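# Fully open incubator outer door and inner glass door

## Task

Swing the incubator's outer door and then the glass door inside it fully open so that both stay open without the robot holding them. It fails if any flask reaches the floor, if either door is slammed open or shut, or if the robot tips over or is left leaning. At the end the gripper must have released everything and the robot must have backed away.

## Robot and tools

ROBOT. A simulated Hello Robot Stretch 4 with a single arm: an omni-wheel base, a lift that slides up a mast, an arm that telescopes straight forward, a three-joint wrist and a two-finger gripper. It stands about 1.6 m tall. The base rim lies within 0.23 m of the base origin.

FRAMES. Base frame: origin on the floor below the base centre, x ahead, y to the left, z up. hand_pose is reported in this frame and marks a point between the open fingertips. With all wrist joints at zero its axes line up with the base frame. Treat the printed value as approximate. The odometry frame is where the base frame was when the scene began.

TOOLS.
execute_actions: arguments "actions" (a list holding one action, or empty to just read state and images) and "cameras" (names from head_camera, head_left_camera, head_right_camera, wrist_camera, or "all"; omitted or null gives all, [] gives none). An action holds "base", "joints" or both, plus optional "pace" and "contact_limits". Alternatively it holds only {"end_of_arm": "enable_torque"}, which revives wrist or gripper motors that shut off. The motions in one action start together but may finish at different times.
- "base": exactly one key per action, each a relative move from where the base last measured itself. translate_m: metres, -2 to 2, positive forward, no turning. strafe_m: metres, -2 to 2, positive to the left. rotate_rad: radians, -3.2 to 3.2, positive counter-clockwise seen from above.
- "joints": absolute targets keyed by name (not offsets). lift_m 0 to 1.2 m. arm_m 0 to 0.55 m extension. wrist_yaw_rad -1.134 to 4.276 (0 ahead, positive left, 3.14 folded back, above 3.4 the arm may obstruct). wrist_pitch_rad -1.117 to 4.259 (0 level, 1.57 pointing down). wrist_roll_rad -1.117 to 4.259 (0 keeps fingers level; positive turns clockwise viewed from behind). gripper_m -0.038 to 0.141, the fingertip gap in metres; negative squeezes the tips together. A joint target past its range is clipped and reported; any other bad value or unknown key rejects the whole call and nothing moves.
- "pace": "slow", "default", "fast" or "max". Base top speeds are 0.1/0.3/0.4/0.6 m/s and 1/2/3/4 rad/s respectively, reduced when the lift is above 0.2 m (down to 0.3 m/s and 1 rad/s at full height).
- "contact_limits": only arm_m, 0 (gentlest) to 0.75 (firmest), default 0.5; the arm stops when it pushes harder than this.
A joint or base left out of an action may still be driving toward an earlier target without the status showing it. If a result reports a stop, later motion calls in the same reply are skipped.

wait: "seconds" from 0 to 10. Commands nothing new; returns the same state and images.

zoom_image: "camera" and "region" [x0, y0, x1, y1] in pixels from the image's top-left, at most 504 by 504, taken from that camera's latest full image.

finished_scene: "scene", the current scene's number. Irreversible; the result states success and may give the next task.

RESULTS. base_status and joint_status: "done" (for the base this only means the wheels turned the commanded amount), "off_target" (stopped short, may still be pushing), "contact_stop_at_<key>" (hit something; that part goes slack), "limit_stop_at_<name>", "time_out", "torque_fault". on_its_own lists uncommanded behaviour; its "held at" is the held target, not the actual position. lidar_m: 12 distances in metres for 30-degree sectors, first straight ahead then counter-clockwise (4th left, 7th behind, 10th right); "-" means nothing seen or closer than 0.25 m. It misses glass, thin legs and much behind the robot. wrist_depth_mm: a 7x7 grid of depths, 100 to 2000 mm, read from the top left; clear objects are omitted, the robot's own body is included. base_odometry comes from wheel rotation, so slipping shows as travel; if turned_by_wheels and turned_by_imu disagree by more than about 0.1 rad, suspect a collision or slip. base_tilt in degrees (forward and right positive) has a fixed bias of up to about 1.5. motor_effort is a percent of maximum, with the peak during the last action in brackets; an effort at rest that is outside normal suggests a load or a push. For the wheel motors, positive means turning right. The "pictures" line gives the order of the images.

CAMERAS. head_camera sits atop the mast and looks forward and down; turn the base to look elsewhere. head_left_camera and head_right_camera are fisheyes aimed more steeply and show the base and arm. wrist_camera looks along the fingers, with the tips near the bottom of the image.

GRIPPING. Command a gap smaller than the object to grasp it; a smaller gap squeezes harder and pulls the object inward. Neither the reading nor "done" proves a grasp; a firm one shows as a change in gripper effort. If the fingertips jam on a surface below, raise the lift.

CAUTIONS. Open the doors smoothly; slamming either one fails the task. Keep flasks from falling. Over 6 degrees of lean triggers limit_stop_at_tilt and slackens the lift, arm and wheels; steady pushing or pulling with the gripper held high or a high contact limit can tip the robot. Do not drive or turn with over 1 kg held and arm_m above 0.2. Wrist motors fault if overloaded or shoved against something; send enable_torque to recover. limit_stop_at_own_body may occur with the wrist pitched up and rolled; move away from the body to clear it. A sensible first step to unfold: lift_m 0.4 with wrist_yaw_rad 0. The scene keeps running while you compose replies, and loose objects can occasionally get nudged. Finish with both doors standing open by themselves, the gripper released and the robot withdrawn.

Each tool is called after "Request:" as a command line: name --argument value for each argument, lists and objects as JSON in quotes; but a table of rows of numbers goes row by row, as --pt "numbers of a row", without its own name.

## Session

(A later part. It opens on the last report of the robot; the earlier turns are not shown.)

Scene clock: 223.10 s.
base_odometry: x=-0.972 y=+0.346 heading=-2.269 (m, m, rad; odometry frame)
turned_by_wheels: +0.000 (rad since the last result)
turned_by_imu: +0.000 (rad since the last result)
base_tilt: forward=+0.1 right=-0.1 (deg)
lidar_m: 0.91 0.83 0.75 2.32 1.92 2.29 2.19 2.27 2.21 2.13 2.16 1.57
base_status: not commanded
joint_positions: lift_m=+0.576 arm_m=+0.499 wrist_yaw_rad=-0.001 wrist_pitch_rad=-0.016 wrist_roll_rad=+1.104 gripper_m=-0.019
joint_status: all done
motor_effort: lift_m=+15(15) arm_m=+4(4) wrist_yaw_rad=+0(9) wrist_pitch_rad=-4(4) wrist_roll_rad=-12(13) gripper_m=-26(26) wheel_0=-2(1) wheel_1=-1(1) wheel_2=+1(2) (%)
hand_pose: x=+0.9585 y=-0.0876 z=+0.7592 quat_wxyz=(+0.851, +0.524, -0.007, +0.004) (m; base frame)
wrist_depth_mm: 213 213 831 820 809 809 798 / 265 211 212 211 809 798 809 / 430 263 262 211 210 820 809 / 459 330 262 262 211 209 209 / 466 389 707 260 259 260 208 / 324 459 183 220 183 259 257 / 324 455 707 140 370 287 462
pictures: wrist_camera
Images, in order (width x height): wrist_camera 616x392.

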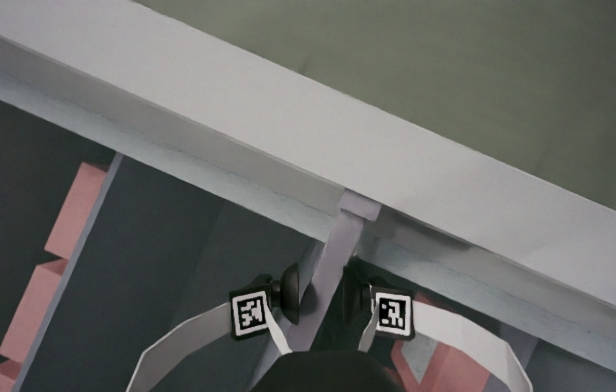

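Request:
execute_actions --actions '[{"joints":{"gripper_m":0.04,"wrist_roll_rad":1.57,"arm_m":0.46}}]' --cameras '[]'

Request:
execute_actions --actions '[{"base":{"strafe_m":0.035}}]' --cameras '[]'

Request:
execute_actions --actions '[{"joints":{"arm_m":0.51},"pace":"slow","contact_limits":{"arm_m":0.4}}]' --cameras '[]'

Request:
execute_actions --actions '[{"joints":{"arm_m":0.522,"gripper_m":-0.038},"contact_limits":{"arm_m":0.5}}]' --cameras '["wrist_camera"]'

Request:
execute_actions --actions '[{"joints":{"arm_m":0.495},"pace":"slow"}]' --cameras '["wrist_camera"]'

Scene clock: 226.13 s.
base_odometry: x=-0.972 y=+0.346 heading=-2.269 (m, m, rad; odometry frame)
turned_by_wheels: +0.000 (rad since the last result)
turned_by_imu: +0.001 (rad since the last result)
base_tilt: forward=+0.1 right=+0.1 (deg)
lidar_m: 0.91 0.83 0.74 2.30 1.92 2.29 2.20 2.27 2.22 2.11 2.14 1.58
base_status: not commanded
joint_positions: lift_m=+0.576 arm_m=+0.461 wrist_yaw_rad=+0.000 wrist_pitch_rad=-0.015 wrist_roll_rad=+1.570 gripper_m=+0.040
joint_status: all done
motor_effort: lift_m=+15(15) arm_m=-7(7) wrist_yaw_rad=-1(0) wrist_pitch_rad=-4(5) wrist_roll_rad=+0(9) gripper_m=-5(26) wheel_0=-2(2) wheel_1=+0(1) wheel_2=+0(1) (%)
hand_pose: x=+0.9206 y=-0.0875 z=+0.7589 quat_wxyz=(+0.707, +0.707, -0.005, +0.005) (m; base frame)
wrist_depth_mm: 866 866 866 842 842 854 831 / 854 866 854 866 854 854 831 / 253 250 250 250 249 248 247 / 253 251 300 258 297 297 297 / 424 355 544 741 473 353 530 / 480 357 477 741 187 355 530 / 477 362 647 135 732 329 544
pictures: none
No camera images: the call's "cameras" was empty. Leave "cameras" out to get every camera's image.

Scene clock: 227.10 s.
base_odometry: x=-0.945 y=+0.324 heading=-2.269 (m, m, rad; odometry frame)
turned_by_wheels: +0.000 (rad since the last result)
turned_by_imu: +0.000 (rad since the last result)
base_tilt: forward=+0.1 right=-0.1 (deg)
lidar_m: 0.90 0.77 0.71 2.30 1.88 2.31 2.19 2.26 2.23 2.16 2.15 1.57
base_status: done
joint_positions: lift_m=+0.576 arm_m=+0.461 wrist_yaw_rad=+0.000 wrist_pitch_rad=-0.015 wrist_roll_rad=+1.570 gripper_m=+0.040
joint_status: not commanded
motor_effort: lift_m=+15(15) arm_m=-7(7) wrist_yaw_rad=-1(1) wrist_pitch_rad=-5(4) wrist_roll_rad=+1(1) gripper_m=-5(5) wheel_0=+2(8) wheel_1=-1(7) wheel_2=+0(1) (%)
hand_pose: x=+0.9206 y=-0.0875 z=+0.7589 quat_wxyz=(+0.707, +0.707, -0.005, +0.005) (m; base frame)
wrist_depth_mm: 866 854 854 854 854 831 831 / 252 250 251 251 248 248 248 / 252 251 250 253 283 297 296 / 301 301 301 301 530 349 504 / 484 357 683 741 691 355 530 / 480 373 477 741 187 353 535 / 477 359 640 135 732 325 539
pictures: none
No camera images: the call's "cameras" was empty. Leave "cameras" out to get every camera's image.

Scene clock: 228.80 s.
base_odometry: x=-0.945 y=+0.324 heading=-2.269 (m, m, rad; odometry frame)
turned_by_wheels: +0.000 (rad since the last result)
turned_by_imu: +0.001 (rad since the last result)
base_tilt: forward=+0.0 right=-0.2 (deg)
lidar_m: 0.91 0.79 0.71 2.29 1.86 2.29 2.18 2.28 2.23 2.15 2.15 1.57
base_status: not commanded
joint_positions: lift_m=+0.576 arm_m=+0.509 wrist_yaw_rad=+0.000 wrist_pitch_rad=-0.015 wrist_roll_rad=+1.570 gripper_m=+0.040
joint_status: all done
motor_effort: lift_m=+15(15) arm_m=+8(7) wrist_yaw_rad=-1(1) wrist_pitch_rad=-6(7) wrist_roll_rad=+0(1) gripper_m=-5(6) wheel_0=+2(2) wheel_1=-2(2) wheel_2=+0(0) (%)
contact_limits: arm_m 0.4
hand_pose: x=+0.9680 y=-0.0875 z=+0.7589 quat_wxyz=(+0.707, +0.707, -0.005, +0.005) (m; base frame)
wrist_depth_mm: 820 820 809 798 809 201 798 / 205 204 203 202 202 201 201 / 216 231 245 216 251 252 250 / 255 254 255 251 597 309 466 / 427 357 668 699 699 307 484 / 418 353 477 213 187 320 488 / 439 325 640 135 683 307 484
pictures: none
No camera images: the call's "cameras" was empty. Leave "cameras" out to get every camera's image.

Scene clock: 230.27 s.
base_odometry: x=-0.945 y=+0.323 heading=-2.269 (m, m, rad; odometry frame)
turned_by_wheels: +0.000 (rad since the last result)
turned_by_imu: +0.000 (rad since the last result)
base_tilt: forward=+0.2 right=+0.0 (deg)
lidar_m: 0.90 0.80 0.72 2.33 1.88 2.30 2.19 2.25 2.24 2.16 2.14 1.58
base_status: not commanded
joint_positions: lift_m=+0.576 arm_m=+0.522 wrist_yaw_rad=+0.001 wrist_pitch_rad=-0.016 wrist_roll_rad=+1.570 gripper_m=-0.037
joint_status: all done
motor_effort: lift_m=+15(15) arm_m=+2(26) wrist_yaw_rad=-6(24) wrist_pitch_rad=-4(6) wrist_roll_rad=+0(0) gripper_m=-30(30) wheel_0=-3(7) wheel_1=-3(5) wheel_2=+1(9) (%)
contact_limits: arm_m 0.5
hand_pose: x=+0.9811 y=-0.0870 z=+0.7591 quat_wxyz=(+0.707, +0.707, -0.005, +0.006) (m; base frame)
wrist_depth_mm: 798 788 798 189 189 187 187 / 191 190 190 188 189 187 187 / 211 222 239 197 238 237 235 / 241 240 240 239 603 319 294 / 421 355 668 676 683 297 382 / 421 349 473 196 180 294 389 / 415 306 603 147 683 293 290
pictures: wrist_camera
Images, in order (width x height): wrist_camera 616x392.

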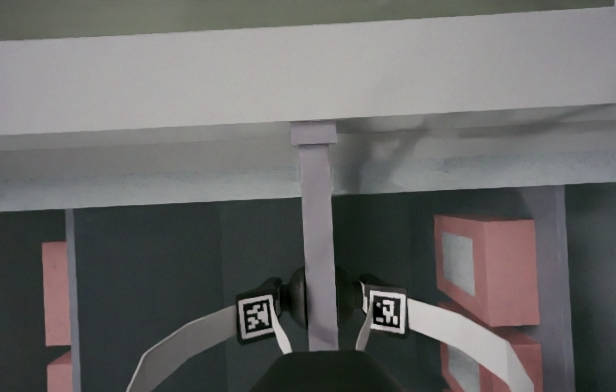

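Scene clock: 231.60 s.
base_odometry: x=-0.945 y=+0.323 heading=-2.269 (m, m, rad; odometry frame)
turned_by_wheels: +0.000 (rad since the last result)
turned_by_imu: +0.001 (rad since the last result)
base_tilt: forward=+0.1 right=-0.2 (deg)
lidar_m: 0.91 0.78 0.71 2.31 1.88 2.30 2.18 2.27 2.24 2.14 2.15 1.60
base_status: not commanded
joint_positions: lift_m=+0.576 arm_m=+0.497 wrist_yaw_rad=+0.005 wrist_pitch_rad=-0.016 wrist_roll_rad=+1.570 gripper_m=-0.037
joint_status: all done
on_its_own: wrist_yaw_rad is at rest, and its effort (-15) is outside its rest range (-13 to +13)
motor_effort: lift_m=+15(15) arm_m=-12(14) wrist_yaw_rad=-15(16) wrist_pitch_rad=-2(6) wrist_roll_rad=-1(0) gripper_m=-31(31) wheel_0=-4(4) wheel_1=-4(4) wheel_2=+4(4) (%)
hand_pose: x=+0.9569 y=-0.0860 z=+0.7591 quat_wxyz=(+0.707, +0.707, -0.004, +0.007) (m; base frame)
wrist_depth_mm: 820 820 809 820 809 820 798 / 213 213 212 212 212 211 210 / 223 238 256 220 262 260 262 / 266 263 264 263 591 317 488 / 442 353 676 707 699 319 500 / 442 347 473 204 182 319 492 / 436 301 574 153 699 319 504
pictures: wrist_camera
Images, in order (width x height): wrist_camera 616x392.

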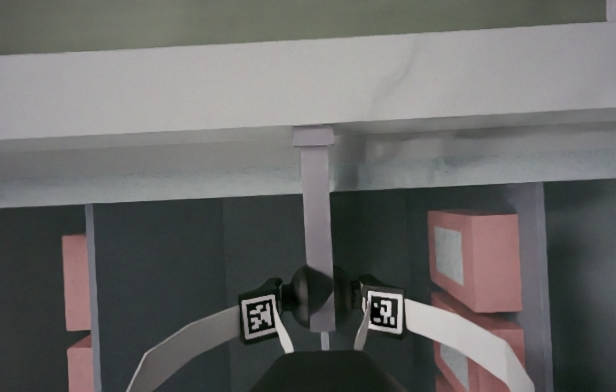

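Request:
execute_actions --actions '[{"joints":{"gripper_m":0.04,"arm_m":0.51}}]' --cameras '[]'

Request:
execute_actions --actions '[{"joints":{"arm_m":0.52,"gripper_m":-0.03}}]' --cameras '[]'

Request:
execute_actions --actions '[{"joints":{"wrist_roll_rad":2.1}}]' --cameras '["wrist_camera"]'

Scene clock: 234.10 s.
base_odometry: x=-0.945 y=+0.324 heading=-2.269 (m, m, rad; odometry frame)
turned_by_wheels: +0.000 (rad since the last result)
turned_by_imu: +0.001 (rad since the last result)
base_tilt: forward=+0.1 right=+0.0 (deg)
lidar_m: 0.91 0.79 0.70 2.32 1.86 2.30 2.19 2.27 2.24 2.16 2.16 1.59
base_status: not commanded
joint_positions: lift_m=+0.576 arm_m=+0.509 wrist_yaw_rad=-0.001 wrist_pitch_rad=-0.014 wrist_roll_rad=+1.570 gripper_m=+0.040
joint_status: all done
motor_effort: lift_m=+15(15) arm_m=+7(12) wrist_yaw_rad=+0(16) wrist_pitch_rad=-7(8) wrist_roll_rad=+0(0) gripper_m=-5(32) wheel_0=+2(4) wheel_1=+1(3) wheel_2=-2(4) (%)
hand_pose: x=+0.9680 y=-0.0876 z=+0.7587 quat_wxyz=(+0.707, +0.707, -0.005, +0.005) (m; base frame)
wrist_depth_mm: 820 798 809 809 809 201 788 / 204 205 203 203 202 201 201 / 216 229 247 215 252 251 249 / 255 255 253 252 585 309 462 / 427 357 683 691 699 307 488 / 424 353 484 213 187 320 484 / 433 327 640 138 699 307 480
pictures: none
No camera images: the call's "cameras" was empty. Leave "cameras" out to get every camera's image.

Scene clock: 235.50 s.
base_odometry: x=-0.945 y=+0.323 heading=-2.269 (m, m, rad; odometry frame)
turned_by_wheels: +0.000 (rad since the last result)
turned_by_imu: +0.000 (rad since the last result)
base_tilt: forward=+0.1 right=+0.0 (deg)
lidar_m: 0.90 0.78 0.70 2.31 1.89 2.29 2.19 2.28 2.24 2.15 2.17 1.58
base_status: not commanded
joint_positions: lift_m=+0.576 arm_m=+0.520 wrist_yaw_rad=+0.001 wrist_pitch_rad=-0.016 wrist_roll_rad=+1.570 gripper_m=-0.029
joint_status: all done
motor_effort: lift_m=+15(15) arm_m=+2(17) wrist_yaw_rad=-6(20) wrist_pitch_rad=-3(9) wrist_roll_rad=+0(1) gripper_m=-28(29) wheel_0=-2(6) wheel_1=-3(4) wheel_2=+2(8) (%)
hand_pose: x=+0.9791 y=-0.0870 z=+0.7591 quat_wxyz=(+0.707, +0.707, -0.005, +0.006) (m; base frame)
wrist_depth_mm: 798 798 798 191 190 189 189 / 193 192 191 190 190 189 189 / 211 224 239 200 240 239 237 / 243 244 241 240 591 315 291 / 427 353 683 691 676 297 384 / 421 349 473 199 182 297 392 / 413 301 603 153 676 296 296
pictures: none
No camera images: the call's "cameras" was empty. Leave "cameras" out to get every camera's image.

Scene clock: 236.43 s.
base_odometry: x=-0.945 y=+0.324 heading=-2.269 (m, m, rad; odometry frame)
turned_by_wheels: +0.000 (rad since the last result)
turned_by_imu: +0.000 (rad since the last result)
base_tilt: forward=+0.1 right=-0.1 (deg)
lidar_m: 0.89 0.77 0.70 2.29 1.88 2.29 2.19 2.28 2.23 2.15 2.14 1.59
base_status: not commanded
joint_positions: lift_m=+0.576 arm_m=+0.520 wrist_yaw_rad=-0.001 wrist_pitch_rad=-0.027 wrist_roll_rad=+2.097 gripper_m=-0.029
joint_status: all done
on_its_own: wrist_pitch_rad is at rest, and its effort (+29) is outside its rest range (-23 to +23)
motor_effort: lift_m=+15(15) arm_m=+2(2) wrist_yaw_rad=+0(6) wrist_pitch_rad=+29(29) wrist_roll_rad=+6(13) gripper_m=-22(28) wheel_0=-1(3) wheel_1=-1(3) wheel_2=-1(1) (%)
hand_pose: x=+0.9788 y=-0.0877 z=+0.7624 quat_wxyz=(+0.499, +0.867, -0.007, +0.012) (m; base frame)
wrist_depth_mm: 820 809 798 191 190 236 377 / 820 820 192 191 237 278 459 / 820 193 194 240 373 294 496 / 196 195 243 242 676 300 293 / 196 246 504 329 676 387 293 / 248 309 184 198 179 647 303 / 349 277 402 130 569 668 377
pictures: wrist_camera
Images, in order (width x height): wrist_camera 616x392.

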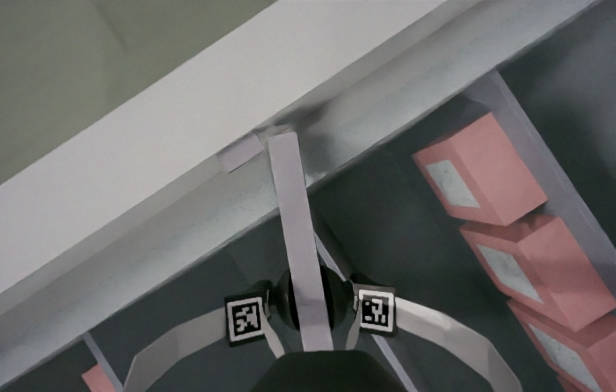

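Request:
execute_actions --actions '[{"joints":{"wrist_roll_rad":2.3,"lift_m":0.59}}]' --cameras '["wrist_camera"]'

Request:
execute_actions --actions '[{"joints":{"arm_m":0.44,"gripper_m":-0.036},"pace":"slow"}]' --cameras '["wrist_camera","head_camera"]'

Scene clock: 238.03 s.
base_odometry: x=-0.945 y=+0.324 heading=-2.269 (m, m, rad; odometry frame)
turned_by_wheels: +0.000 (rad since the last result)
turned_by_imu: +0.000 (rad since the last result)
base_tilt: forward=+0.0 right=-0.1 (deg)
lidar_m: 0.91 0.79 0.71 2.30 1.88 2.29 2.18 2.26 2.25 2.16 2.17 1.58
base_status: not commanded
joint_positions: lift_m=+0.590 arm_m=+0.520 wrist_yaw_rad=-0.005 wrist_pitch_rad=-0.020 wrist_roll_rad=+2.297 gripper_m=-0.029
joint_status: all done
motor_effort: lift_m=+22(23) arm_m=+2(2) wrist_yaw_rad=+11(12) wrist_pitch_rad=+11(30) wrist_roll_rad=+7(13) gripper_m=-23(23) wheel_0=-2(2) wheel_1=-2(2) wheel_2=-2(2) (%)
hand_pose: x=+0.9785 y=-0.0888 z=+0.7739 quat_wxyz=(+0.410, +0.912, -0.006, +0.008) (m; base frame)
wrist_depth_mm: 820 809 195 193 240 439 418 / 831 820 194 219 243 297 480 / 809 195 195 242 415 297 397 / 809 195 243 256 683 343 296 / 196 213 244 309 683 676 306 / 197 245 185 196 182 676 574 / 247 245 382 137 676 267 647
pictures: wrist_camera
Images, in order (width x height): wrist_camera 616x392.

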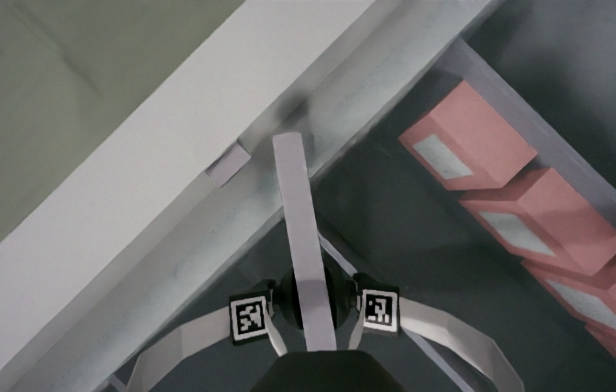

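Scene clock: 240.10 s.
base_odometry: x=-0.945 y=+0.324 heading=-2.268 (m, m, rad; odometry frame)
turned_by_wheels: +0.001 (rad since the last result)
turned_by_imu: +0.002 (rad since the last result)
base_tilt: forward=-0.1 right=-0.1 (deg)
lidar_m: 0.86 0.79 0.71 2.29 1.88 2.30 2.19 2.28 2.24 2.16 2.13 1.59
base_status: not commanded
joint_positions: lift_m=+0.590 arm_m=+0.441 wrist_yaw_rad=+0.004 wrist_pitch_rad=-0.021 wrist_roll_rad=+2.298 gripper_m=-0.035
joint_status: all done
on_its_own: wrist_yaw_rad is at rest, and its effort (-15) is outside its rest range (-13 to +13)
motor_effort: lift_m=+22(22) arm_m=-8(10) wrist_yaw_rad=-15(12) wrist_pitch_rad=+12(12) wrist_roll_rad=+4(7) gripper_m=-25(26) wheel_0=+3(3) wheel_1=+1(2) wheel_2=+2(2) (%)
hand_pose: x=+0.9011 y=-0.0861 z=+0.7741 quat_wxyz=(+0.409, +0.912, -0.002, +0.011) (m; base frame)
wrist_depth_mm: 878 891 866 267 314 484 421 / 904 866 866 268 317 597 484 / 891 866 270 317 427 375 569 / 891 270 317 317 759 373 621 / 904 272 320 549 768 699 370 / 271 322 183 196 181 750 418 / 307 322 379 138 750 366 640
pictures: head_camera, wrist_camera
Images, in order (width x height): head_camera 420x560, wrist_camera 616x392.

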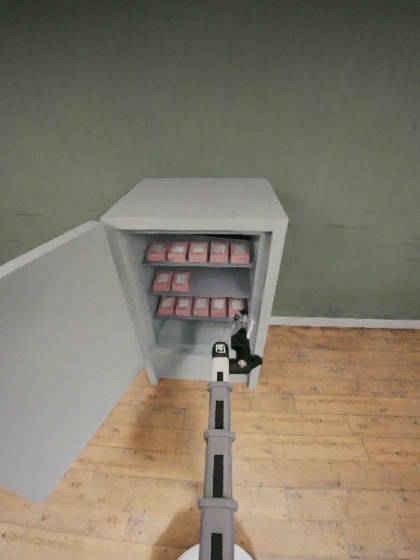

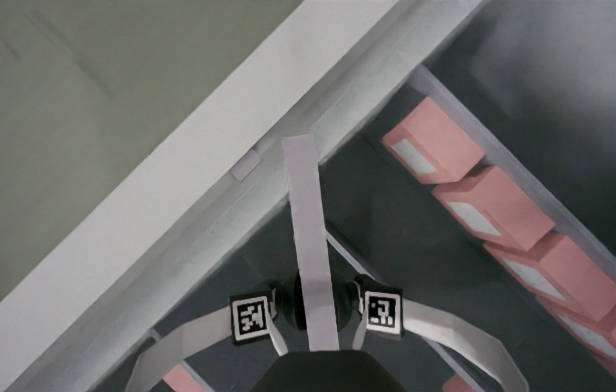

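Request:
execute_actions --actions '[{"base":{"strafe_m":0.06},"joints":{"wrist_yaw_rad":-0.2,"arm_m":0.42},"pace":"slow"}]' --cameras '[]'

Request:
execute_actions --actions '[{"base":{"strafe_m":0.055},"joints":{"wrist_yaw_rad":-0.38,"arm_m":0.395},"pace":"slow"}]' --cameras '[]'

Request:
execute_actions --actions '[{"base":{"strafe_m":0.045},"joints":{"wrist_yaw_rad":-0.52,"arm_m":0.37},"pace":"slow"}]' --cameras '["wrist_camera","head_camera"]'

Scene clock: 243.13 s.
base_odometry: x=-0.899 y=+0.285 heading=-2.270 (m, m, rad; odometry frame)
turned_by_wheels: -0.002 (rad since the last result)
turned_by_imu: +0.010 (rad since the last result)
base_tilt: forward=+0.0 right=-0.1 (deg)
lidar_m: 0.90 0.73 0.65 2.22 1.81 2.26 2.20 2.28 2.29 2.22 2.12 0.95
base_status: done
joint_positions: lift_m=+0.590 arm_m=+0.421 wrist_yaw_rad=-0.215 wrist_pitch_rad=-0.012 wrist_roll_rad=+2.299 gripper_m=-0.035
joint_status: all done
on_its_own: wrist_yaw_rad is at rest, and its effort (+40) is outside its rest range (-13 to +13)
motor_effort: lift_m=+21(22) arm_m=-6(12) wrist_yaw_rad=+40(99) wrist_pitch_rad=-13(21) wrist_roll_rad=+2(4) gripper_m=-25(25) wheel_0=-13(18) wheel_1=-5(16) wheel_2=-10(18) (%)
hand_pose: x=+0.8552 y=-0.1468 z=+0.7717 quat_wxyz=(+0.407, +0.907, -0.100, -0.038) (m; base frame)
wrist_depth_mm: 1160 1118 1060 1025 342 377 404 / 1160 1098 1025 342 377 517 473 / 1118 1060 1008 338 392 676 549 / 1078 1060 342 362 609 407 654 / 1025 347 373 375 778 466 384 / 1025 340 182 193 180 723 397 / 343 349 421 137 741 492 691
pictures: none
No camera images: the call's "cameras" was empty. Leave "cameras" out to get every camera's image.

Scene clock: 244.80 s.
base_odometry: x=-0.857 y=+0.250 heading=-2.272 (m, m, rad; odometry frame)
turned_by_wheels: -0.001 (rad since the last result)
turned_by_imu: +0.001 (rad since the last result)
base_tilt: forward=+0.1 right=-0.1 (deg)
lidar_m: 0.91 0.66 0.60 2.13 1.77 2.27 2.19 2.28 2.36 2.27 2.13 0.79
base_status: done
joint_positions: lift_m=+0.590 arm_m=+0.396 wrist_yaw_rad=-0.388 wrist_pitch_rad=-0.014 wrist_roll_rad=+2.300 gripper_m=-0.035
joint_status: all done
on_its_own: wrist_yaw_rad is at rest, and its effort (+21) is outside its rest range (-13 to +13)
motor_effort: lift_m=+21(21) arm_m=-6(11) wrist_yaw_rad=+21(90) wrist_pitch_rad=-8(13) wrist_roll_rad=+1(1) gripper_m=-23(24) wheel_0=-9(13) wheel_1=-2(12) wheel_2=-5(18) (%)
hand_pose: x=+0.8010 y=-0.1900 z=+0.7722 quat_wxyz=(+0.402, +0.895, -0.179, -0.072) (m; base frame)
wrist_depth_mm: 1618 1464 1336 1229 1118 415 427 / 1499 1366 1281 1138 410 442 473 / 1430 1336 1182 415 439 627 554 / 1336 1229 1138 410 500 455 683 / 1255 1160 413 433 809 504 410 / 1205 1118 402 193 182 759 415 / 1138 410 455 145 759 379 691
pictures: none
No camera images: the call's "cameras" was empty. Leave "cameras" out to get every camera's image.

Scene clock: 246.33 s.
base_odometry: x=-0.823 y=+0.221 heading=-2.272 (m, m, rad; odometry frame)
turned_by_wheels: +0.000 (rad since the last result)
turned_by_imu: +0.002 (rad since the last result)
base_tilt: forward=+0.0 right=-0.1 (deg)
lidar_m: 0.91 0.62 0.55 2.05 1.72 2.28 2.17 2.27 2.41 2.31 2.12 0.96
base_status: done
joint_positions: lift_m=+0.590 arm_m=+0.371 wrist_yaw_rad=-0.519 wrist_pitch_rad=-0.016 wrist_roll_rad=+2.300 gripper_m=-0.035
joint_status: all done
motor_effort: lift_m=+21(21) arm_m=-7(14) wrist_yaw_rad=-5(79) wrist_pitch_rad=-1(13) wrist_roll_rad=+0(1) gripper_m=-22(24) wheel_0=-3(12) wheel_1=+1(14) wheel_2=+1(16) (%)
hand_pose: x=+0.7493 y=-0.2190 z=+0.7728 quat_wxyz=(+0.397, +0.881, -0.237, -0.098) (m; base frame)
wrist_depth_mm: 1756 1863 1661 1430 1255 473 459 / 1863 1708 1499 1336 1182 488 473 / 1808 1576 1366 1205 484 549 554 / 1708 1464 1255 473 496 585 683 / 1537 1366 1205 466 647 508 732 / 1397 1229 462 193 180 768 442 / 1255 477 496 153 788 492 699
pictures: head_camera, wrist_camera
Images, in order (width x height): head_camera 420x560, wrist_camera 616x392.

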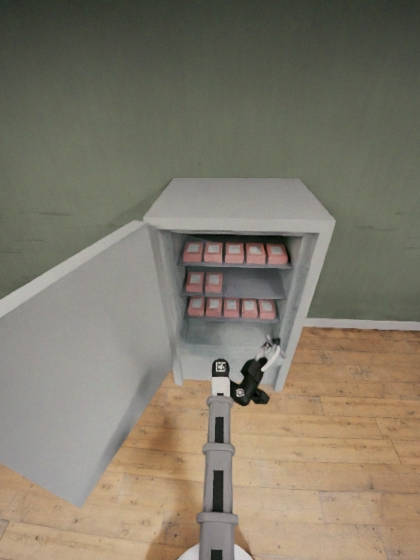

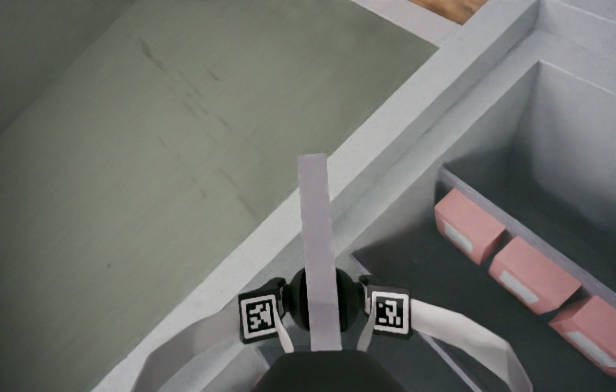

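Request:
execute_actions --actions '[{"base":{"strafe_m":0.05},"joints":{"wrist_yaw_rad":-0.6,"arm_m":0.35},"pace":"slow"}]' --cameras '[]'

Request:
execute_actions --actions '[{"base":{"strafe_m":0.05},"joints":{"wrist_yaw_rad":-0.7,"arm_m":0.335},"pace":"slow"}]' --cameras '[]'

Request:
execute_actions --actions '[{"base":{"strafe_m":0.05},"joints":{"wrist_yaw_rad":-0.8,"arm_m":0.325},"pace":"slow"}]' --cameras '["wrist_camera","head_camera"]'

Scene clock: 250.17 s.
base_odometry: x=-0.785 y=+0.189 heading=-2.273 (m, m, rad; odometry frame)
turned_by_wheels: -0.001 (rad since the last result)
turned_by_imu: +0.001 (rad since the last result)
base_tilt: forward=-0.1 right=+0.1 (deg)
lidar_m: 0.92 0.57 0.52 2.04 1.68 2.28 2.20 2.28 2.44 2.37 2.12 0.94
base_status: done
joint_positions: lift_m=+0.590 arm_m=+0.351 wrist_yaw_rad=-0.610 wrist_pitch_rad=-0.014 wrist_roll_rad=+2.300 gripper_m=-0.035
joint_status: all done
on_its_own: wrist_yaw_rad is at rest, and its effort (+26) is outside its rest range (-13 to +13)
motor_effort: lift_m=+21(21) arm_m=-6(9) wrist_yaw_rad=+26(69) wrist_pitch_rad=-11(9) wrist_roll_rad=+0(1) gripper_m=-24(23) wheel_0=-8(9) wheel_1=-2(10) wheel_2=-6(13) (%)
hand_pose: x=+0.7083 y=-0.2369 z=+0.7721 quat_wxyz=(+0.392, +0.870, -0.277, -0.117) (m; base frame)
wrist_depth_mm: 1808 - - 1708 1366 1025 500 / 1863 - 1863 1537 1308 530 504 / - 1921 1618 1397 530 549 554 / - 1708 1430 525 535 676 676 / 1808 1537 1397 521 615 535 788 / 1576 1397 194 193 182 809 462 / 1499 1308 535 144 831 445 715
pictures: none
No camera images: the call's "cameras" was empty. Leave "cameras" out to get every camera's image.

Scene clock: 251.77 s.
base_odometry: x=-0.747 y=+0.157 heading=-2.274 (m, m, rad; odometry frame)
turned_by_wheels: -0.001 (rad since the last result)
turned_by_imu: +0.000 (rad since the last result)
base_tilt: forward=-0.1 right=+0.0 (deg)
lidar_m: 0.84 0.51 0.48 2.04 1.62 2.25 2.20 2.28 2.50 2.41 2.12 0.96
base_status: done
joint_positions: lift_m=+0.590 arm_m=+0.336 wrist_yaw_rad=-0.712 wrist_pitch_rad=-0.013 wrist_roll_rad=+2.300 gripper_m=-0.035
joint_status: all done
on_its_own: wrist_yaw_rad is at rest, and its effort (+33) is outside its rest range (-13 to +13)
motor_effort: lift_m=+21(21) arm_m=-5(13) wrist_yaw_rad=+33(58) wrist_pitch_rad=-10(9) wrist_roll_rad=-1(0) gripper_m=-23(23) wheel_0=-8(11) wheel_1=-1(9) wheel_2=-8(11) (%)
hand_pose: x=+0.6679 y=-0.2547 z=+0.7719 quat_wxyz=(+0.385, +0.855, -0.321, -0.137) (m; base frame)
wrist_depth_mm: 1808 1983 - - 1499 1078 574 / 1983 - - 1863 1499 585 535 / - - 1921 1537 1366 580 554 / - - 1661 1366 591 647 676 / - 1808 1537 585 591 585 809 / 1983 1661 181 194 181 854 492 / 1756 1430 574 141 854 597 750
pictures: none
No camera images: the call's "cameras" was empty. Leave "cameras" out to get every camera's image.

Scene clock: 253.37 s.
base_odometry: x=-0.709 y=+0.125 heading=-2.276 (m, m, rad; odometry frame)
turned_by_wheels: -0.002 (rad since the last result)
turned_by_imu: -0.001 (rad since the last result)
base_tilt: forward=-0.1 right=+0.0 (deg)
lidar_m: 0.74 0.46 0.44 2.03 1.57 2.17 2.18 2.29 2.55 2.47 2.14 0.95
base_status: done
joint_positions: lift_m=+0.590 arm_m=+0.326 wrist_yaw_rad=-0.814 wrist_pitch_rad=-0.013 wrist_roll_rad=+2.300 gripper_m=-0.035
joint_status: all done
on_its_own: wrist_yaw_rad is at rest, and its effort (+38) is outside its rest range (-13 to +13)
motor_effort: lift_m=+21(21) arm_m=-4(8) wrist_yaw_rad=+38(57) wrist_pitch_rad=-11(12) wrist_roll_rad=+0(1) gripper_m=-24(24) wheel_0=-10(10) wheel_1=-2(6) wheel_2=-8(11) (%)
hand_pose: x=+0.6312 y=-0.2697 z=+0.7719 quat_wxyz=(+0.377, +0.837, -0.364, -0.156) (m; base frame)
wrist_depth_mm: 1808 - - - 1464 1098 634 / 1863 - - - 1708 1229 585 / - - - 1863 1499 615 580 / - - - 1499 627 634 668 / - - 1756 627 621 640 842 / - 1863 182 195 181 759 521 / 1921 1661 627 141 809 591 759
pictures: head_camera, wrist_camera
Images, in order (width x height): head_camera 420x560, wrist_camera 616x392.

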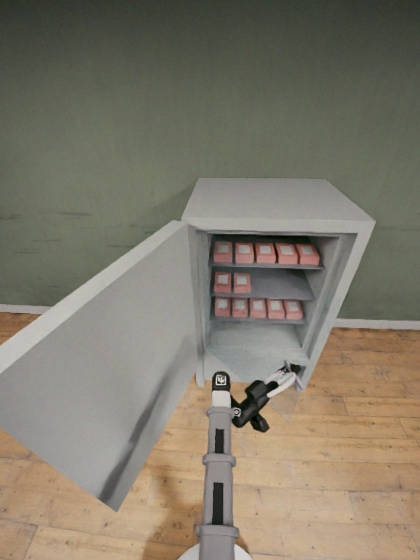

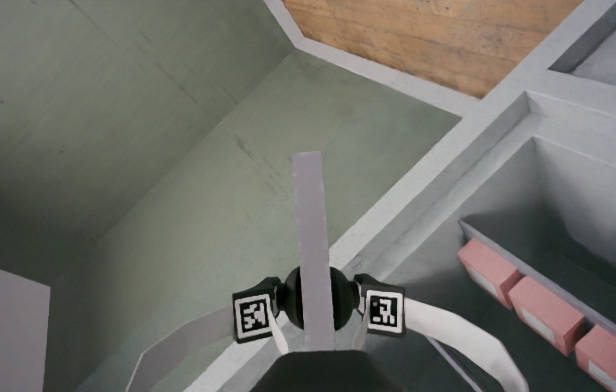

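Request:
execute_actions --actions '[{"joints":{"gripper_m":0.06}}]' --cameras '[]'

Request:
execute_actions --actions '[{"base":{"translate_m":-0.12},"joints":{"arm_m":0.2,"wrist_yaw_rad":-0.6},"pace":"slow"}]' --cameras '["head_camera"]'

Request:
execute_actions --actions '[{"base":{"translate_m":-0.2},"joints":{"arm_m":0.0,"wrist_yaw_rad":0,"wrist_roll_rad":0,"gripper_m":0}}]' --cameras '[]'

Request:
execute_actions --actions '[{"base":{"strafe_m":-0.85},"joints":{"lift_m":0.68}}]' --cameras '[]'

Request:
execute_actions --actions '[{"base":{"rotate_rad":1.5}}]' --cameras '["head_camera","head_right_camera"]'

Scene clock: 256.47 s.
base_odometry: x=-0.709 y=+0.125 heading=-2.275 (m, m, rad; odometry frame)
turned_by_wheels: +0.001 (rad since the last result)
turned_by_imu: +0.002 (rad since the last result)
base_tilt: forward=+0.0 right=+0.0 (deg)
lidar_m: 0.74 0.47 0.44 2.02 1.59 2.19 2.18 2.29 2.54 2.47 2.14 0.68
base_status: not commanded
joint_positions: lift_m=+0.590 arm_m=+0.326 wrist_yaw_rad=-0.801 wrist_pitch_rad=-0.015 wrist_roll_rad=+2.300 gripper_m=+0.060
joint_status: all done
motor_effort: lift_m=+21(21) arm_m=-4(5) wrist_yaw_rad=+0(38) wrist_pitch_rad=-5(12) wrist_roll_rad=+0(0) gripper_m=-4(22) wheel_0=-3(10) wheel_1=+0(1) wheel_2=-1(8) (%)
hand_pose: x=+0.6348 y=-0.2679 z=+0.7725 quat_wxyz=(+0.379, +0.839, -0.359, -0.153) (m; base frame)
wrist_depth_mm: 1808 - - - 1464 1138 621 / 1983 - - - 1618 640 574 / - - - 1756 1499 621 574 / - - 1863 1499 627 661 676 / - - 1661 621 627 615 854 / - 1808 198 627 195 842 521 / 1863 1661 627 138 854 798 759
pictures: none
No camera images: the call's "cameras" was empty. Leave "cameras" out to get every camera's image.

Scene clock: 259.00 s.
base_odometry: x=-0.631 y=+0.216 heading=-2.275 (m, m, rad; odometry frame)
turned_by_wheels: +0.000 (rad since the last result)
turned_by_imu: +0.001 (rad since the last result)
base_tilt: forward=+0.0 right=-0.1 (deg)
lidar_m: 0.82 0.51 0.52 1.73 1.53 2.15 2.07 2.13 2.54 2.46 2.30 0.77
base_status: done
joint_positions: lift_m=+0.590 arm_m=+0.201 wrist_yaw_rad=-0.600 wrist_pitch_rad=-0.015 wrist_roll_rad=+2.300 gripper_m=+0.060
joint_status: all done
motor_effort: lift_m=+21(21) arm_m=-7(8) wrist_yaw_rad=-1(14) wrist_pitch_rad=-7(6) wrist_roll_rad=+0(1) gripper_m=-5(7) wheel_0=-1(7) wheel_1=-1(3) wheel_2=+2(4) (%)
hand_pose: x=+0.5609 y=-0.2351 z=+0.7724 quat_wxyz=(+0.392, +0.871, -0.273, -0.114) (m; base frame)
wrist_depth_mm: 1921 - - - 1464 1098 798 / - - - 1921 1618 809 768 / - - 1921 1708 1499 788 715 / - - 1808 1537 809 931 699 / - 1863 1708 820 831 1025 854 / - 1756 198 820 195 1025 946 / 1808 1618 820 138 1060 976 683
pictures: head_camera
Images, in order (width x height): head_camera 420x560.

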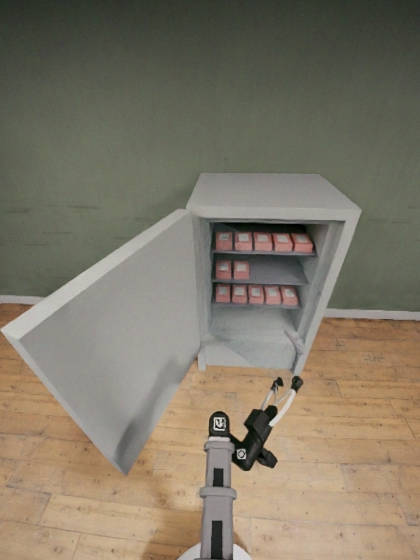

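Scene clock: 261.07 s.
base_odometry: x=-0.501 y=+0.368 heading=-2.275 (m, m, rad; odometry frame)
turned_by_wheels: +0.000 (rad since the last result)
turned_by_imu: +0.001 (rad since the last result)
base_tilt: forward=-0.1 right=+0.0 (deg)
lidar_m: 0.95 0.67 2.32 1.50 1.55 1.93 1.86 1.93 2.56 2.46 2.56 0.95
base_status: done
joint_positions: lift_m=+0.590 arm_m=+0.001 wrist_yaw_rad=+0.000 wrist_pitch_rad=-0.015 wrist_roll_rad=+0.000 gripper_m=+0.000
joint_status: all done
motor_effort: lift_m=+21(21) arm_m=-7(5) wrist_yaw_rad=-1(4) wrist_pitch_rad=-8(7) wrist_roll_rad=-2(6) gripper_m=-8(7) wheel_0=-1(4) wheel_1=+1(7) wheel_2=-1(10) (%)
hand_pose: x=+0.4606 y=-0.0875 z=+0.7723 quat_wxyz=(+1.000, +0.000, -0.007, +0.000) (m; base frame)
wrist_depth_mm: 549 699 1661 1618 1576 1576 1576 / 549 691 960 1098 1060 1618 1576 / 539 683 931 1336 1366 1618 1576 / 539 683 946 1576 1499 1618 1576 / 535 676 946 1229 1229 1078 1576 / 530 676 831 193 186 1060 1576 / 530 668 842 142 1078 1060 1537
pictures: none
No camera images: the call's "cameras" was empty. Leave "cameras" out to get every camera's image.

Scene clock: 265.23 s.
base_odometry: x=-1.149 y=+0.919 heading=-2.275 (m, m, rad; odometry frame)
turned_by_wheels: +0.000 (rad since the last result)
turned_by_imu: +0.001 (rad since the last result)
base_tilt: forward=-0.1 right=-0.1 (deg)
lidar_m: 1.26 1.07 1.34 2.36 2.46 1.99 1.88 1.99 1.68 1.58 1.68 1.89
base_status: done
joint_positions: lift_m=+0.680 arm_m=+0.001 wrist_yaw_rad=+0.000 wrist_pitch_rad=-0.015 wrist_roll_rad=+0.000 gripper_m=+0.000
joint_status: all done
motor_effort: lift_m=+24(25) arm_m=-7(7) wrist_yaw_rad=-2(2) wrist_pitch_rad=-6(8) wrist_roll_rad=-2(2) gripper_m=-7(7) wheel_0=+0(10) wheel_1=+0(8) wheel_2=-1(1) (%)
hand_pose: x=+0.4606 y=-0.0875 z=+0.8621 quat_wxyz=(+1.000, +0.000, -0.007, +0.000) (m; base frame)
wrist_depth_mm: 1661 1576 1618 1618 1618 1537 1576 / 1576 1618 1576 1618 1618 1618 1576 / 1078 1060 1618 1576 1576 1576 1576 / 1308 1138 1464 1661 1576 1537 1537 / 1229 1499 1430 1618 1576 1576 1537 / 1229 1397 1118 193 186 1576 1576 / 1205 1160 1160 142 1537 1576 1537
pictures: none
No camera images: the call's "cameras" was empty. Leave "cameras" out to get every camera's image.

Scene clock: 267.23 s.
base_odometry: x=-1.149 y=+0.919 heading=-0.775 (m, m, rad; odometry frame)
turned_by_wheels: +1.500 (rad since the last result)
turned_by_imu: +1.491 (rad since the last result)
base_tilt: forward=+0.1 right=-0.1 (deg)
lidar_m: 2.31 2.38 1.99 1.87 1.93 1.73 1.61 1.67 1.94 1.47 1.05 1.32
base_status: done
joint_positions: lift_m=+0.680 arm_m=+0.001 wrist_yaw_rad=+0.000 wrist_pitch_rad=-0.015 wrist_roll_rad=+0.000 gripper_m=+0.000
joint_status: not commanded
motor_effort: lift_m=+23(24) arm_m=-7(7) wrist_yaw_rad=-2(1) wrist_pitch_rad=-7(7) wrist_roll_rad=-1(1) gripper_m=-8(7) wheel_0=+0(6) wheel_1=+0(6) wheel_2=+0(6) (%)
hand_pose: x=+0.4606 y=-0.0874 z=+0.8621 quat_wxyz=(+1.000, +0.000, -0.007, +0.000) (m; base frame)
wrist_depth_mm: - - - - - - - / - - - - - 1008 960 / - - - - - 991 946 / - - - - - 1008 931 / - - - - - 1025 946 / - - - 193 186 991 960 / - - 1708 142 1921 991 946
pictures: head_camera, head_right_camera
Images, in order (width x height): head_camera 420x560, head_right_camera 420x672.

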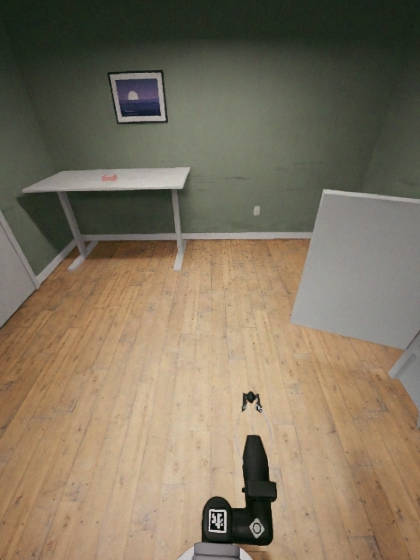

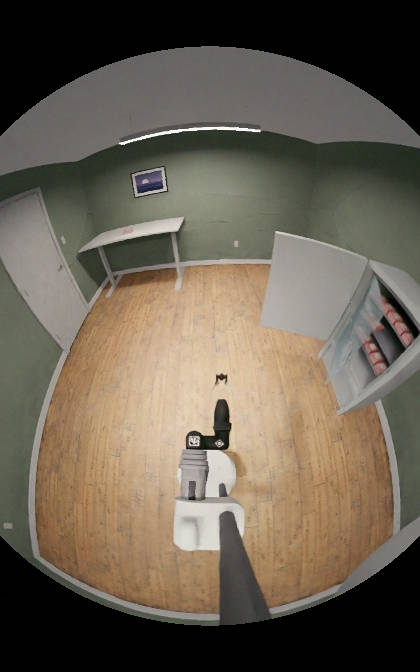

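Request:
execute_actions --actions '[{"base":{"strafe_m":-0.93}}]' --cameras '["head_camera","head_right_camera"]'

Scene clock: 272.40 s.
base_odometry: x=-1.800 y=+0.254 heading=-0.775 (m, m, rad; odometry frame)
turned_by_wheels: +0.000 (rad since the last result)
turned_by_imu: +0.001 (rad since the last result)
base_tilt: forward=-0.1 right=-0.2 (deg)
lidar_m: 0.57 1.26 2.99 2.83 2.38 1.69 1.57 1.38 0.94 0.88 0.53 0.47
base_status: done
joint_positions: lift_m=+0.680 arm_m=+0.001 wrist_yaw_rad=+0.000 wrist_pitch_rad=-0.015 wrist_roll_rad=+0.000 gripper_m=+0.000
joint_status: not commanded
motor_effort: lift_m=+23(23) arm_m=-7(7) wrist_yaw_rad=-2(2) wrist_pitch_rad=-7(6) wrist_roll_rad=-1(2) gripper_m=-8(7) wheel_0=+0(8) wheel_1=+0(6) wheel_2=-1(1) (%)
hand_pose: x=+0.4606 y=-0.0874 z=+0.8621 quat_wxyz=(+1.000, +0.000, -0.007, +0.000) (m; base frame)
wrist_depth_mm: - - - - - 500 477 / - - - 878 820 707 741 / - 1025 946 866 809 750 455 / - 1025 931 866 809 759 778 / - 1060 946 878 798 768 778 / - 1042 946 193 187 768 508 / - 1060 917 142 820 591 603
pictures: head_camera, head_right_camera
Images, in order (width x height): head_camera 420x560, head_right_camera 420x672.

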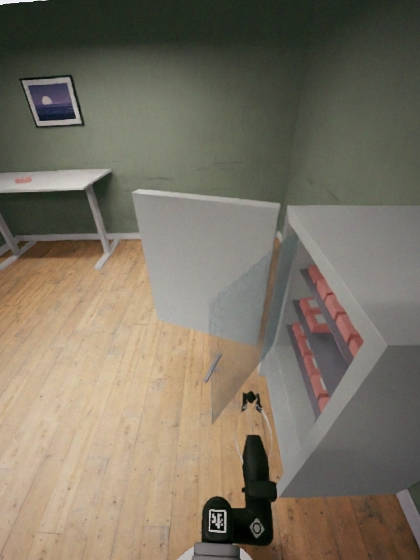

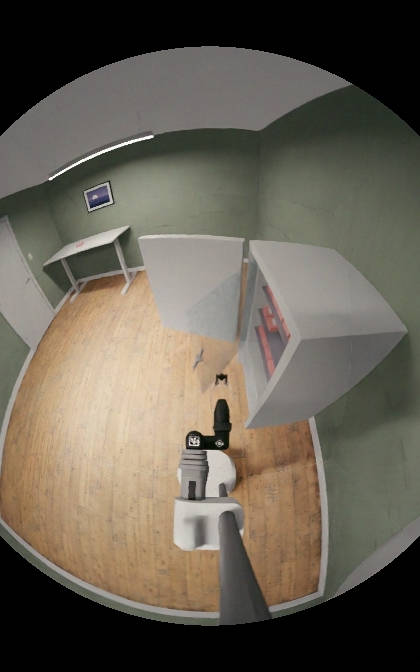

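Request:
execute_actions --actions '[{"base":{"strafe_m":0.03},"joints":{"arm_m":0.55},"pace":"slow","contact_limits":{"arm_m":0.3}}]' --cameras '["head_camera","head_right_camera"]'

Scene clock: 280.13 s.
base_odometry: x=-1.779 y=+0.276 heading=-0.775 (m, m, rad; odometry frame)
turned_by_wheels: +0.000 (rad since the last result)
turned_by_imu: +0.002 (rad since the last result)
base_tilt: forward=+0.1 right=+0.0 (deg)
lidar_m: 1.07 1.26 2.95 2.78 2.40 1.70 1.58 1.39 0.98 0.92 0.53 0.47
base_status: done
joint_positions: lift_m=+0.680 arm_m=+0.547 wrist_yaw_rad=+0.000 wrist_pitch_rad=-0.015 wrist_roll_rad=+0.000 gripper_m=+0.000
joint_status: all done
joint sent to its limit — the command would take arm_m past its upper limit, so that joint was sent only as far as its limit.
motor_effort: lift_m=+23(23) arm_m=+7(7) wrist_yaw_rad=-3(7) wrist_pitch_rad=-7(10) wrist_roll_rad=-2(1) gripper_m=-7(7) wheel_0=-1(4) wheel_1=+0(4) wheel_2=-1(2) (%)
contact_limits: arm_m 0.3
hand_pose: x=+1.0065 y=-0.0873 z=+0.8621 quat_wxyz=(+1.000, +0.000, -0.007, +0.000) (m; base frame)
wrist_depth_mm: 433 392 357 330 307 285 297 / 427 392 359 330 309 287 303 / 439 394 362 332 307 289 307 / 436 394 362 330 309 289 1118 / 442 399 362 332 309 289 298 / 442 399 364 193 186 290 301 / 430 399 355 142 309 285 306
pictures: head_camera, head_right_camera
Images, in order (width x height): head_camera 420x560, head_right_camera 420x672.

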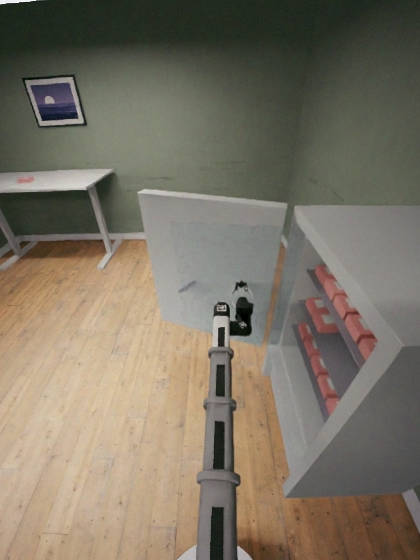

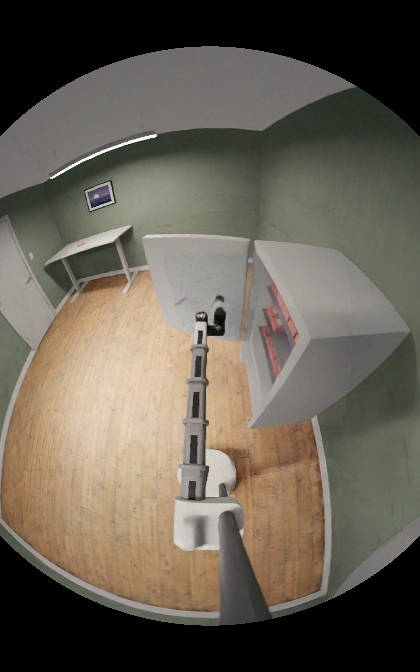

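Request:
execute_actions --actions '[{"base":{"strafe_m":0.08},"joints":{"arm_m":0.3}}]' --cameras '[]'

Request:
execute_actions --actions '[{"base":{"translate_m":0.2}}]' --cameras '[]'

Request:
execute_actions --actions '[{"joints":{"arm_m":0.55},"pace":"slow","contact_limits":{"arm_m":0.17}}]' --cameras '["head_camera","head_right_camera"]'

Scene clock: 282.73 s.
base_odometry: x=-1.723 y=+0.333 heading=-0.775 (m, m, rad; odometry frame)
turned_by_wheels: +0.000 (rad since the last result)
turned_by_imu: +0.001 (rad since the last result)
base_tilt: forward=-0.1 right=-0.2 (deg)
lidar_m: 1.02 1.31 2.84 2.70 2.40 1.68 1.57 1.52 1.06 0.99 0.53 0.56
base_status: done
joint_positions: lift_m=+0.680 arm_m=+0.301 wrist_yaw_rad=+0.000 wrist_pitch_rad=-0.014 wrist_roll_rad=+0.000 gripper_m=+0.000
joint_status: all done
motor_effort: lift_m=+23(23) arm_m=-7(10) wrist_yaw_rad=-2(2) wrist_pitch_rad=-8(7) wrist_roll_rad=-1(1) gripper_m=-8(6) wheel_0=+1(8) wheel_1=+0(7) wheel_2=-1(1) (%)
hand_pose: x=+0.7606 y=-0.0874 z=+0.8621 quat_wxyz=(+1.000, +0.000, -0.007, +0.000) (m; base frame)
wrist_depth_mm: - - - 609 559 525 477 / - 732 640 591 559 530 484 / - 715 661 603 554 530 488 / - 715 661 597 559 535 496 / - 732 654 603 569 530 496 / - 723 654 193 186 539 504 / - 732 634 142 559 525 504
pictures: none
No camera images: the call's "cameras" was empty. Leave "cameras" out to get every camera's image.

Scene clock: 284.80 s.
base_odometry: x=-1.580 y=+0.193 heading=-0.775 (m, m, rad; odometry frame)
turned_by_wheels: +0.000 (rad since the last result)
turned_by_imu: +0.000 (rad since the last result)
base_tilt: forward=+0.0 right=-0.1 (deg)
lidar_m: 0.84 1.08 2.86 2.72 2.71 1.92 1.78 1.50 1.06 0.74 0.42 0.54
base_status: done
joint_positions: lift_m=+0.680 arm_m=+0.301 wrist_yaw_rad=+0.000 wrist_pitch_rad=-0.014 wrist_roll_rad=+0.000 gripper_m=+0.000
joint_status: not commanded
motor_effort: lift_m=+23(23) arm_m=-7(7) wrist_yaw_rad=-2(2) wrist_pitch_rad=-8(7) wrist_roll_rad=-1(1) gripper_m=-7(7) wheel_0=+2(4) wheel_1=-1(5) wheel_2=+2(9) (%)
hand_pose: x=+0.7606 y=-0.0874 z=+0.8621 quat_wxyz=(+1.000, +0.000, -0.007, +0.000) (m; base frame)
wrist_depth_mm: 521 469 436 399 368 347 330 / 525 477 436 402 370 347 329 / 525 477 439 404 375 349 334 / 521 480 439 407 375 349 330 / 530 484 439 407 377 349 336 / 539 480 439 193 186 351 334 / 535 477 430 142 370 343 338
pictures: none
No camera images: the call's "cameras" was empty. Leave "cameras" out to get every camera's image.

Scene clock: 286.93 s.
base_odometry: x=-1.580 y=+0.193 heading=-0.776 (m, m, rad; odometry frame)
turned_by_wheels: -0.001 (rad since the last result)
turned_by_imu: +0.004 (rad since the last result)
base_tilt: forward=+0.0 right=-0.1 (deg)
lidar_m: 0.87 1.09 2.88 2.70 2.68 1.92 1.77 1.49 1.05 0.71 0.43 0.57
base_status: not commanded
joint_positions: lift_m=+0.680 arm_m=+0.402 wrist_yaw_rad=-0.009 wrist_pitch_rad=-0.015 wrist_roll_rad=+0.000 gripper_m=+0.000
joint_status: arm_m contact_stop (moved +0.101 of +0.249)
joint sent to its limit — the command would take arm_m past its upper limit, so that joint was sent only as far as its limit.
on_its_own: arm_m is slack since a contact_stop (your +0.550 is given up); wrist_yaw_rad is at rest, and its effort (+24) is outside its rest range (-13 to +13)
motor_effort: lift_m=+23(23) arm_m=+0(21) wrist_yaw_rad=+24(47) wrist_pitch_rad=-4(8) wrist_roll_rad=-1(2) gripper_m=-5(7) wheel_0=+1(5) wheel_1=+0(5) wheel_2=-7(10) (%)
contact_limits: arm_m 0.17
hand_pose: x=+0.8607 y=-0.0901 z=+0.8623 quat_wxyz=(+1.000, +0.000, -0.008, -0.005) (m; base frame)
wrist_depth_mm: 389 353 329 301 282 264 248 / 392 355 327 304 283 266 249 / 394 357 330 304 282 264 251 / 394 362 330 307 283 264 251 / 397 362 330 307 283 265 251 / 402 364 334 200 186 266 252 / 404 357 322 147 283 260 253
pictures: head_camera, head_right_camera
Images, in order (width x height): head_camera 420x560, head_right_camera 420x672.

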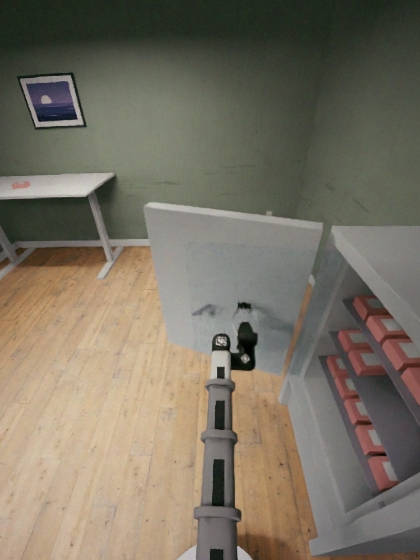

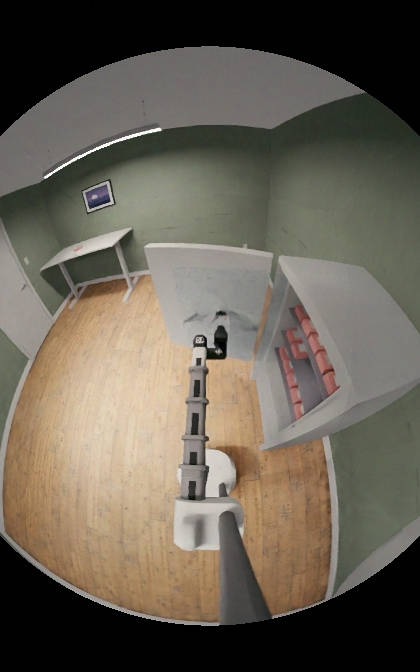

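Glass is against its stop (handle at the outer door). Retreat.

Request:
execute_actions --actions '[{"base":{"translate_m":-0.6},"joints":{"arm_m":0.0}}]' --cameras '["head_camera","head_right_camera"]'

Request:
finished_scene --scene 1

Scene clock: 290.87 s.
base_odometry: x=-2.009 y=+0.613 heading=-0.776 (m, m, rad; odometry frame)
turned_by_wheels: +0.000 (rad since the last result)
turned_by_imu: +0.004 (rad since the last result)
base_tilt: forward=+0.0 right=-0.1 (deg)
lidar_m: 1.46 2.97 2.84 2.68 1.80 1.27 1.19 1.21 1.07 1.02 1.04 0.86
base_status: done
joint_positions: lift_m=+0.680 arm_m=+0.001 wrist_yaw_rad=+0.000 wrist_pitch_rad=-0.015 wrist_roll_rad=+0.000 gripper_m=+0.000
joint_status: all done
motor_effort: lift_m=+23(23) arm_m=-7(6) wrist_yaw_rad=-2(25) wrist_pitch_rad=-7(9) wrist_roll_rad=+0(2) gripper_m=-8(8) wheel_0=+0(5) wheel_1=+0(4) wheel_2=+0(8) (%)
hand_pose: x=+0.4606 y=-0.0874 z=+0.8621 quat_wxyz=(+1.000, +0.000, -0.007, +0.000) (m; base frame)
wrist_depth_mm: - - - - - 699 525 / - - - - - 750 539 / - - 1430 1308 1205 1160 530 / - - 1464 1366 1229 1182 535 / - - 1366 1281 1205 1008 539 / - - 1430 192 187 960 535 / - - 1430 142 1255 866 539
pictures: head_camera, head_right_camera
Images, in order (width x height): head_camera 420x560, head_right_camera 420x672.

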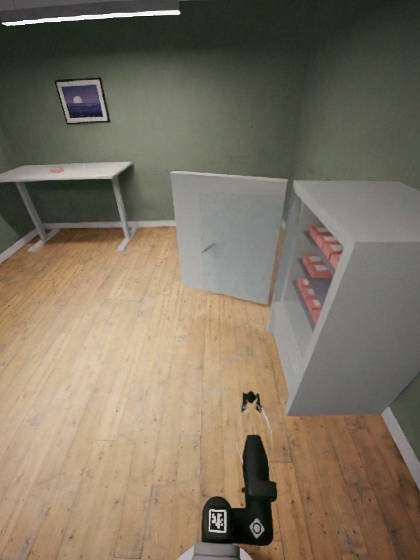

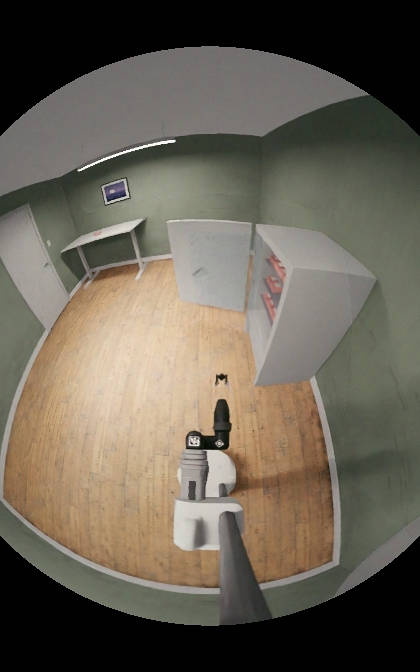

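The scene is finished: the task was done.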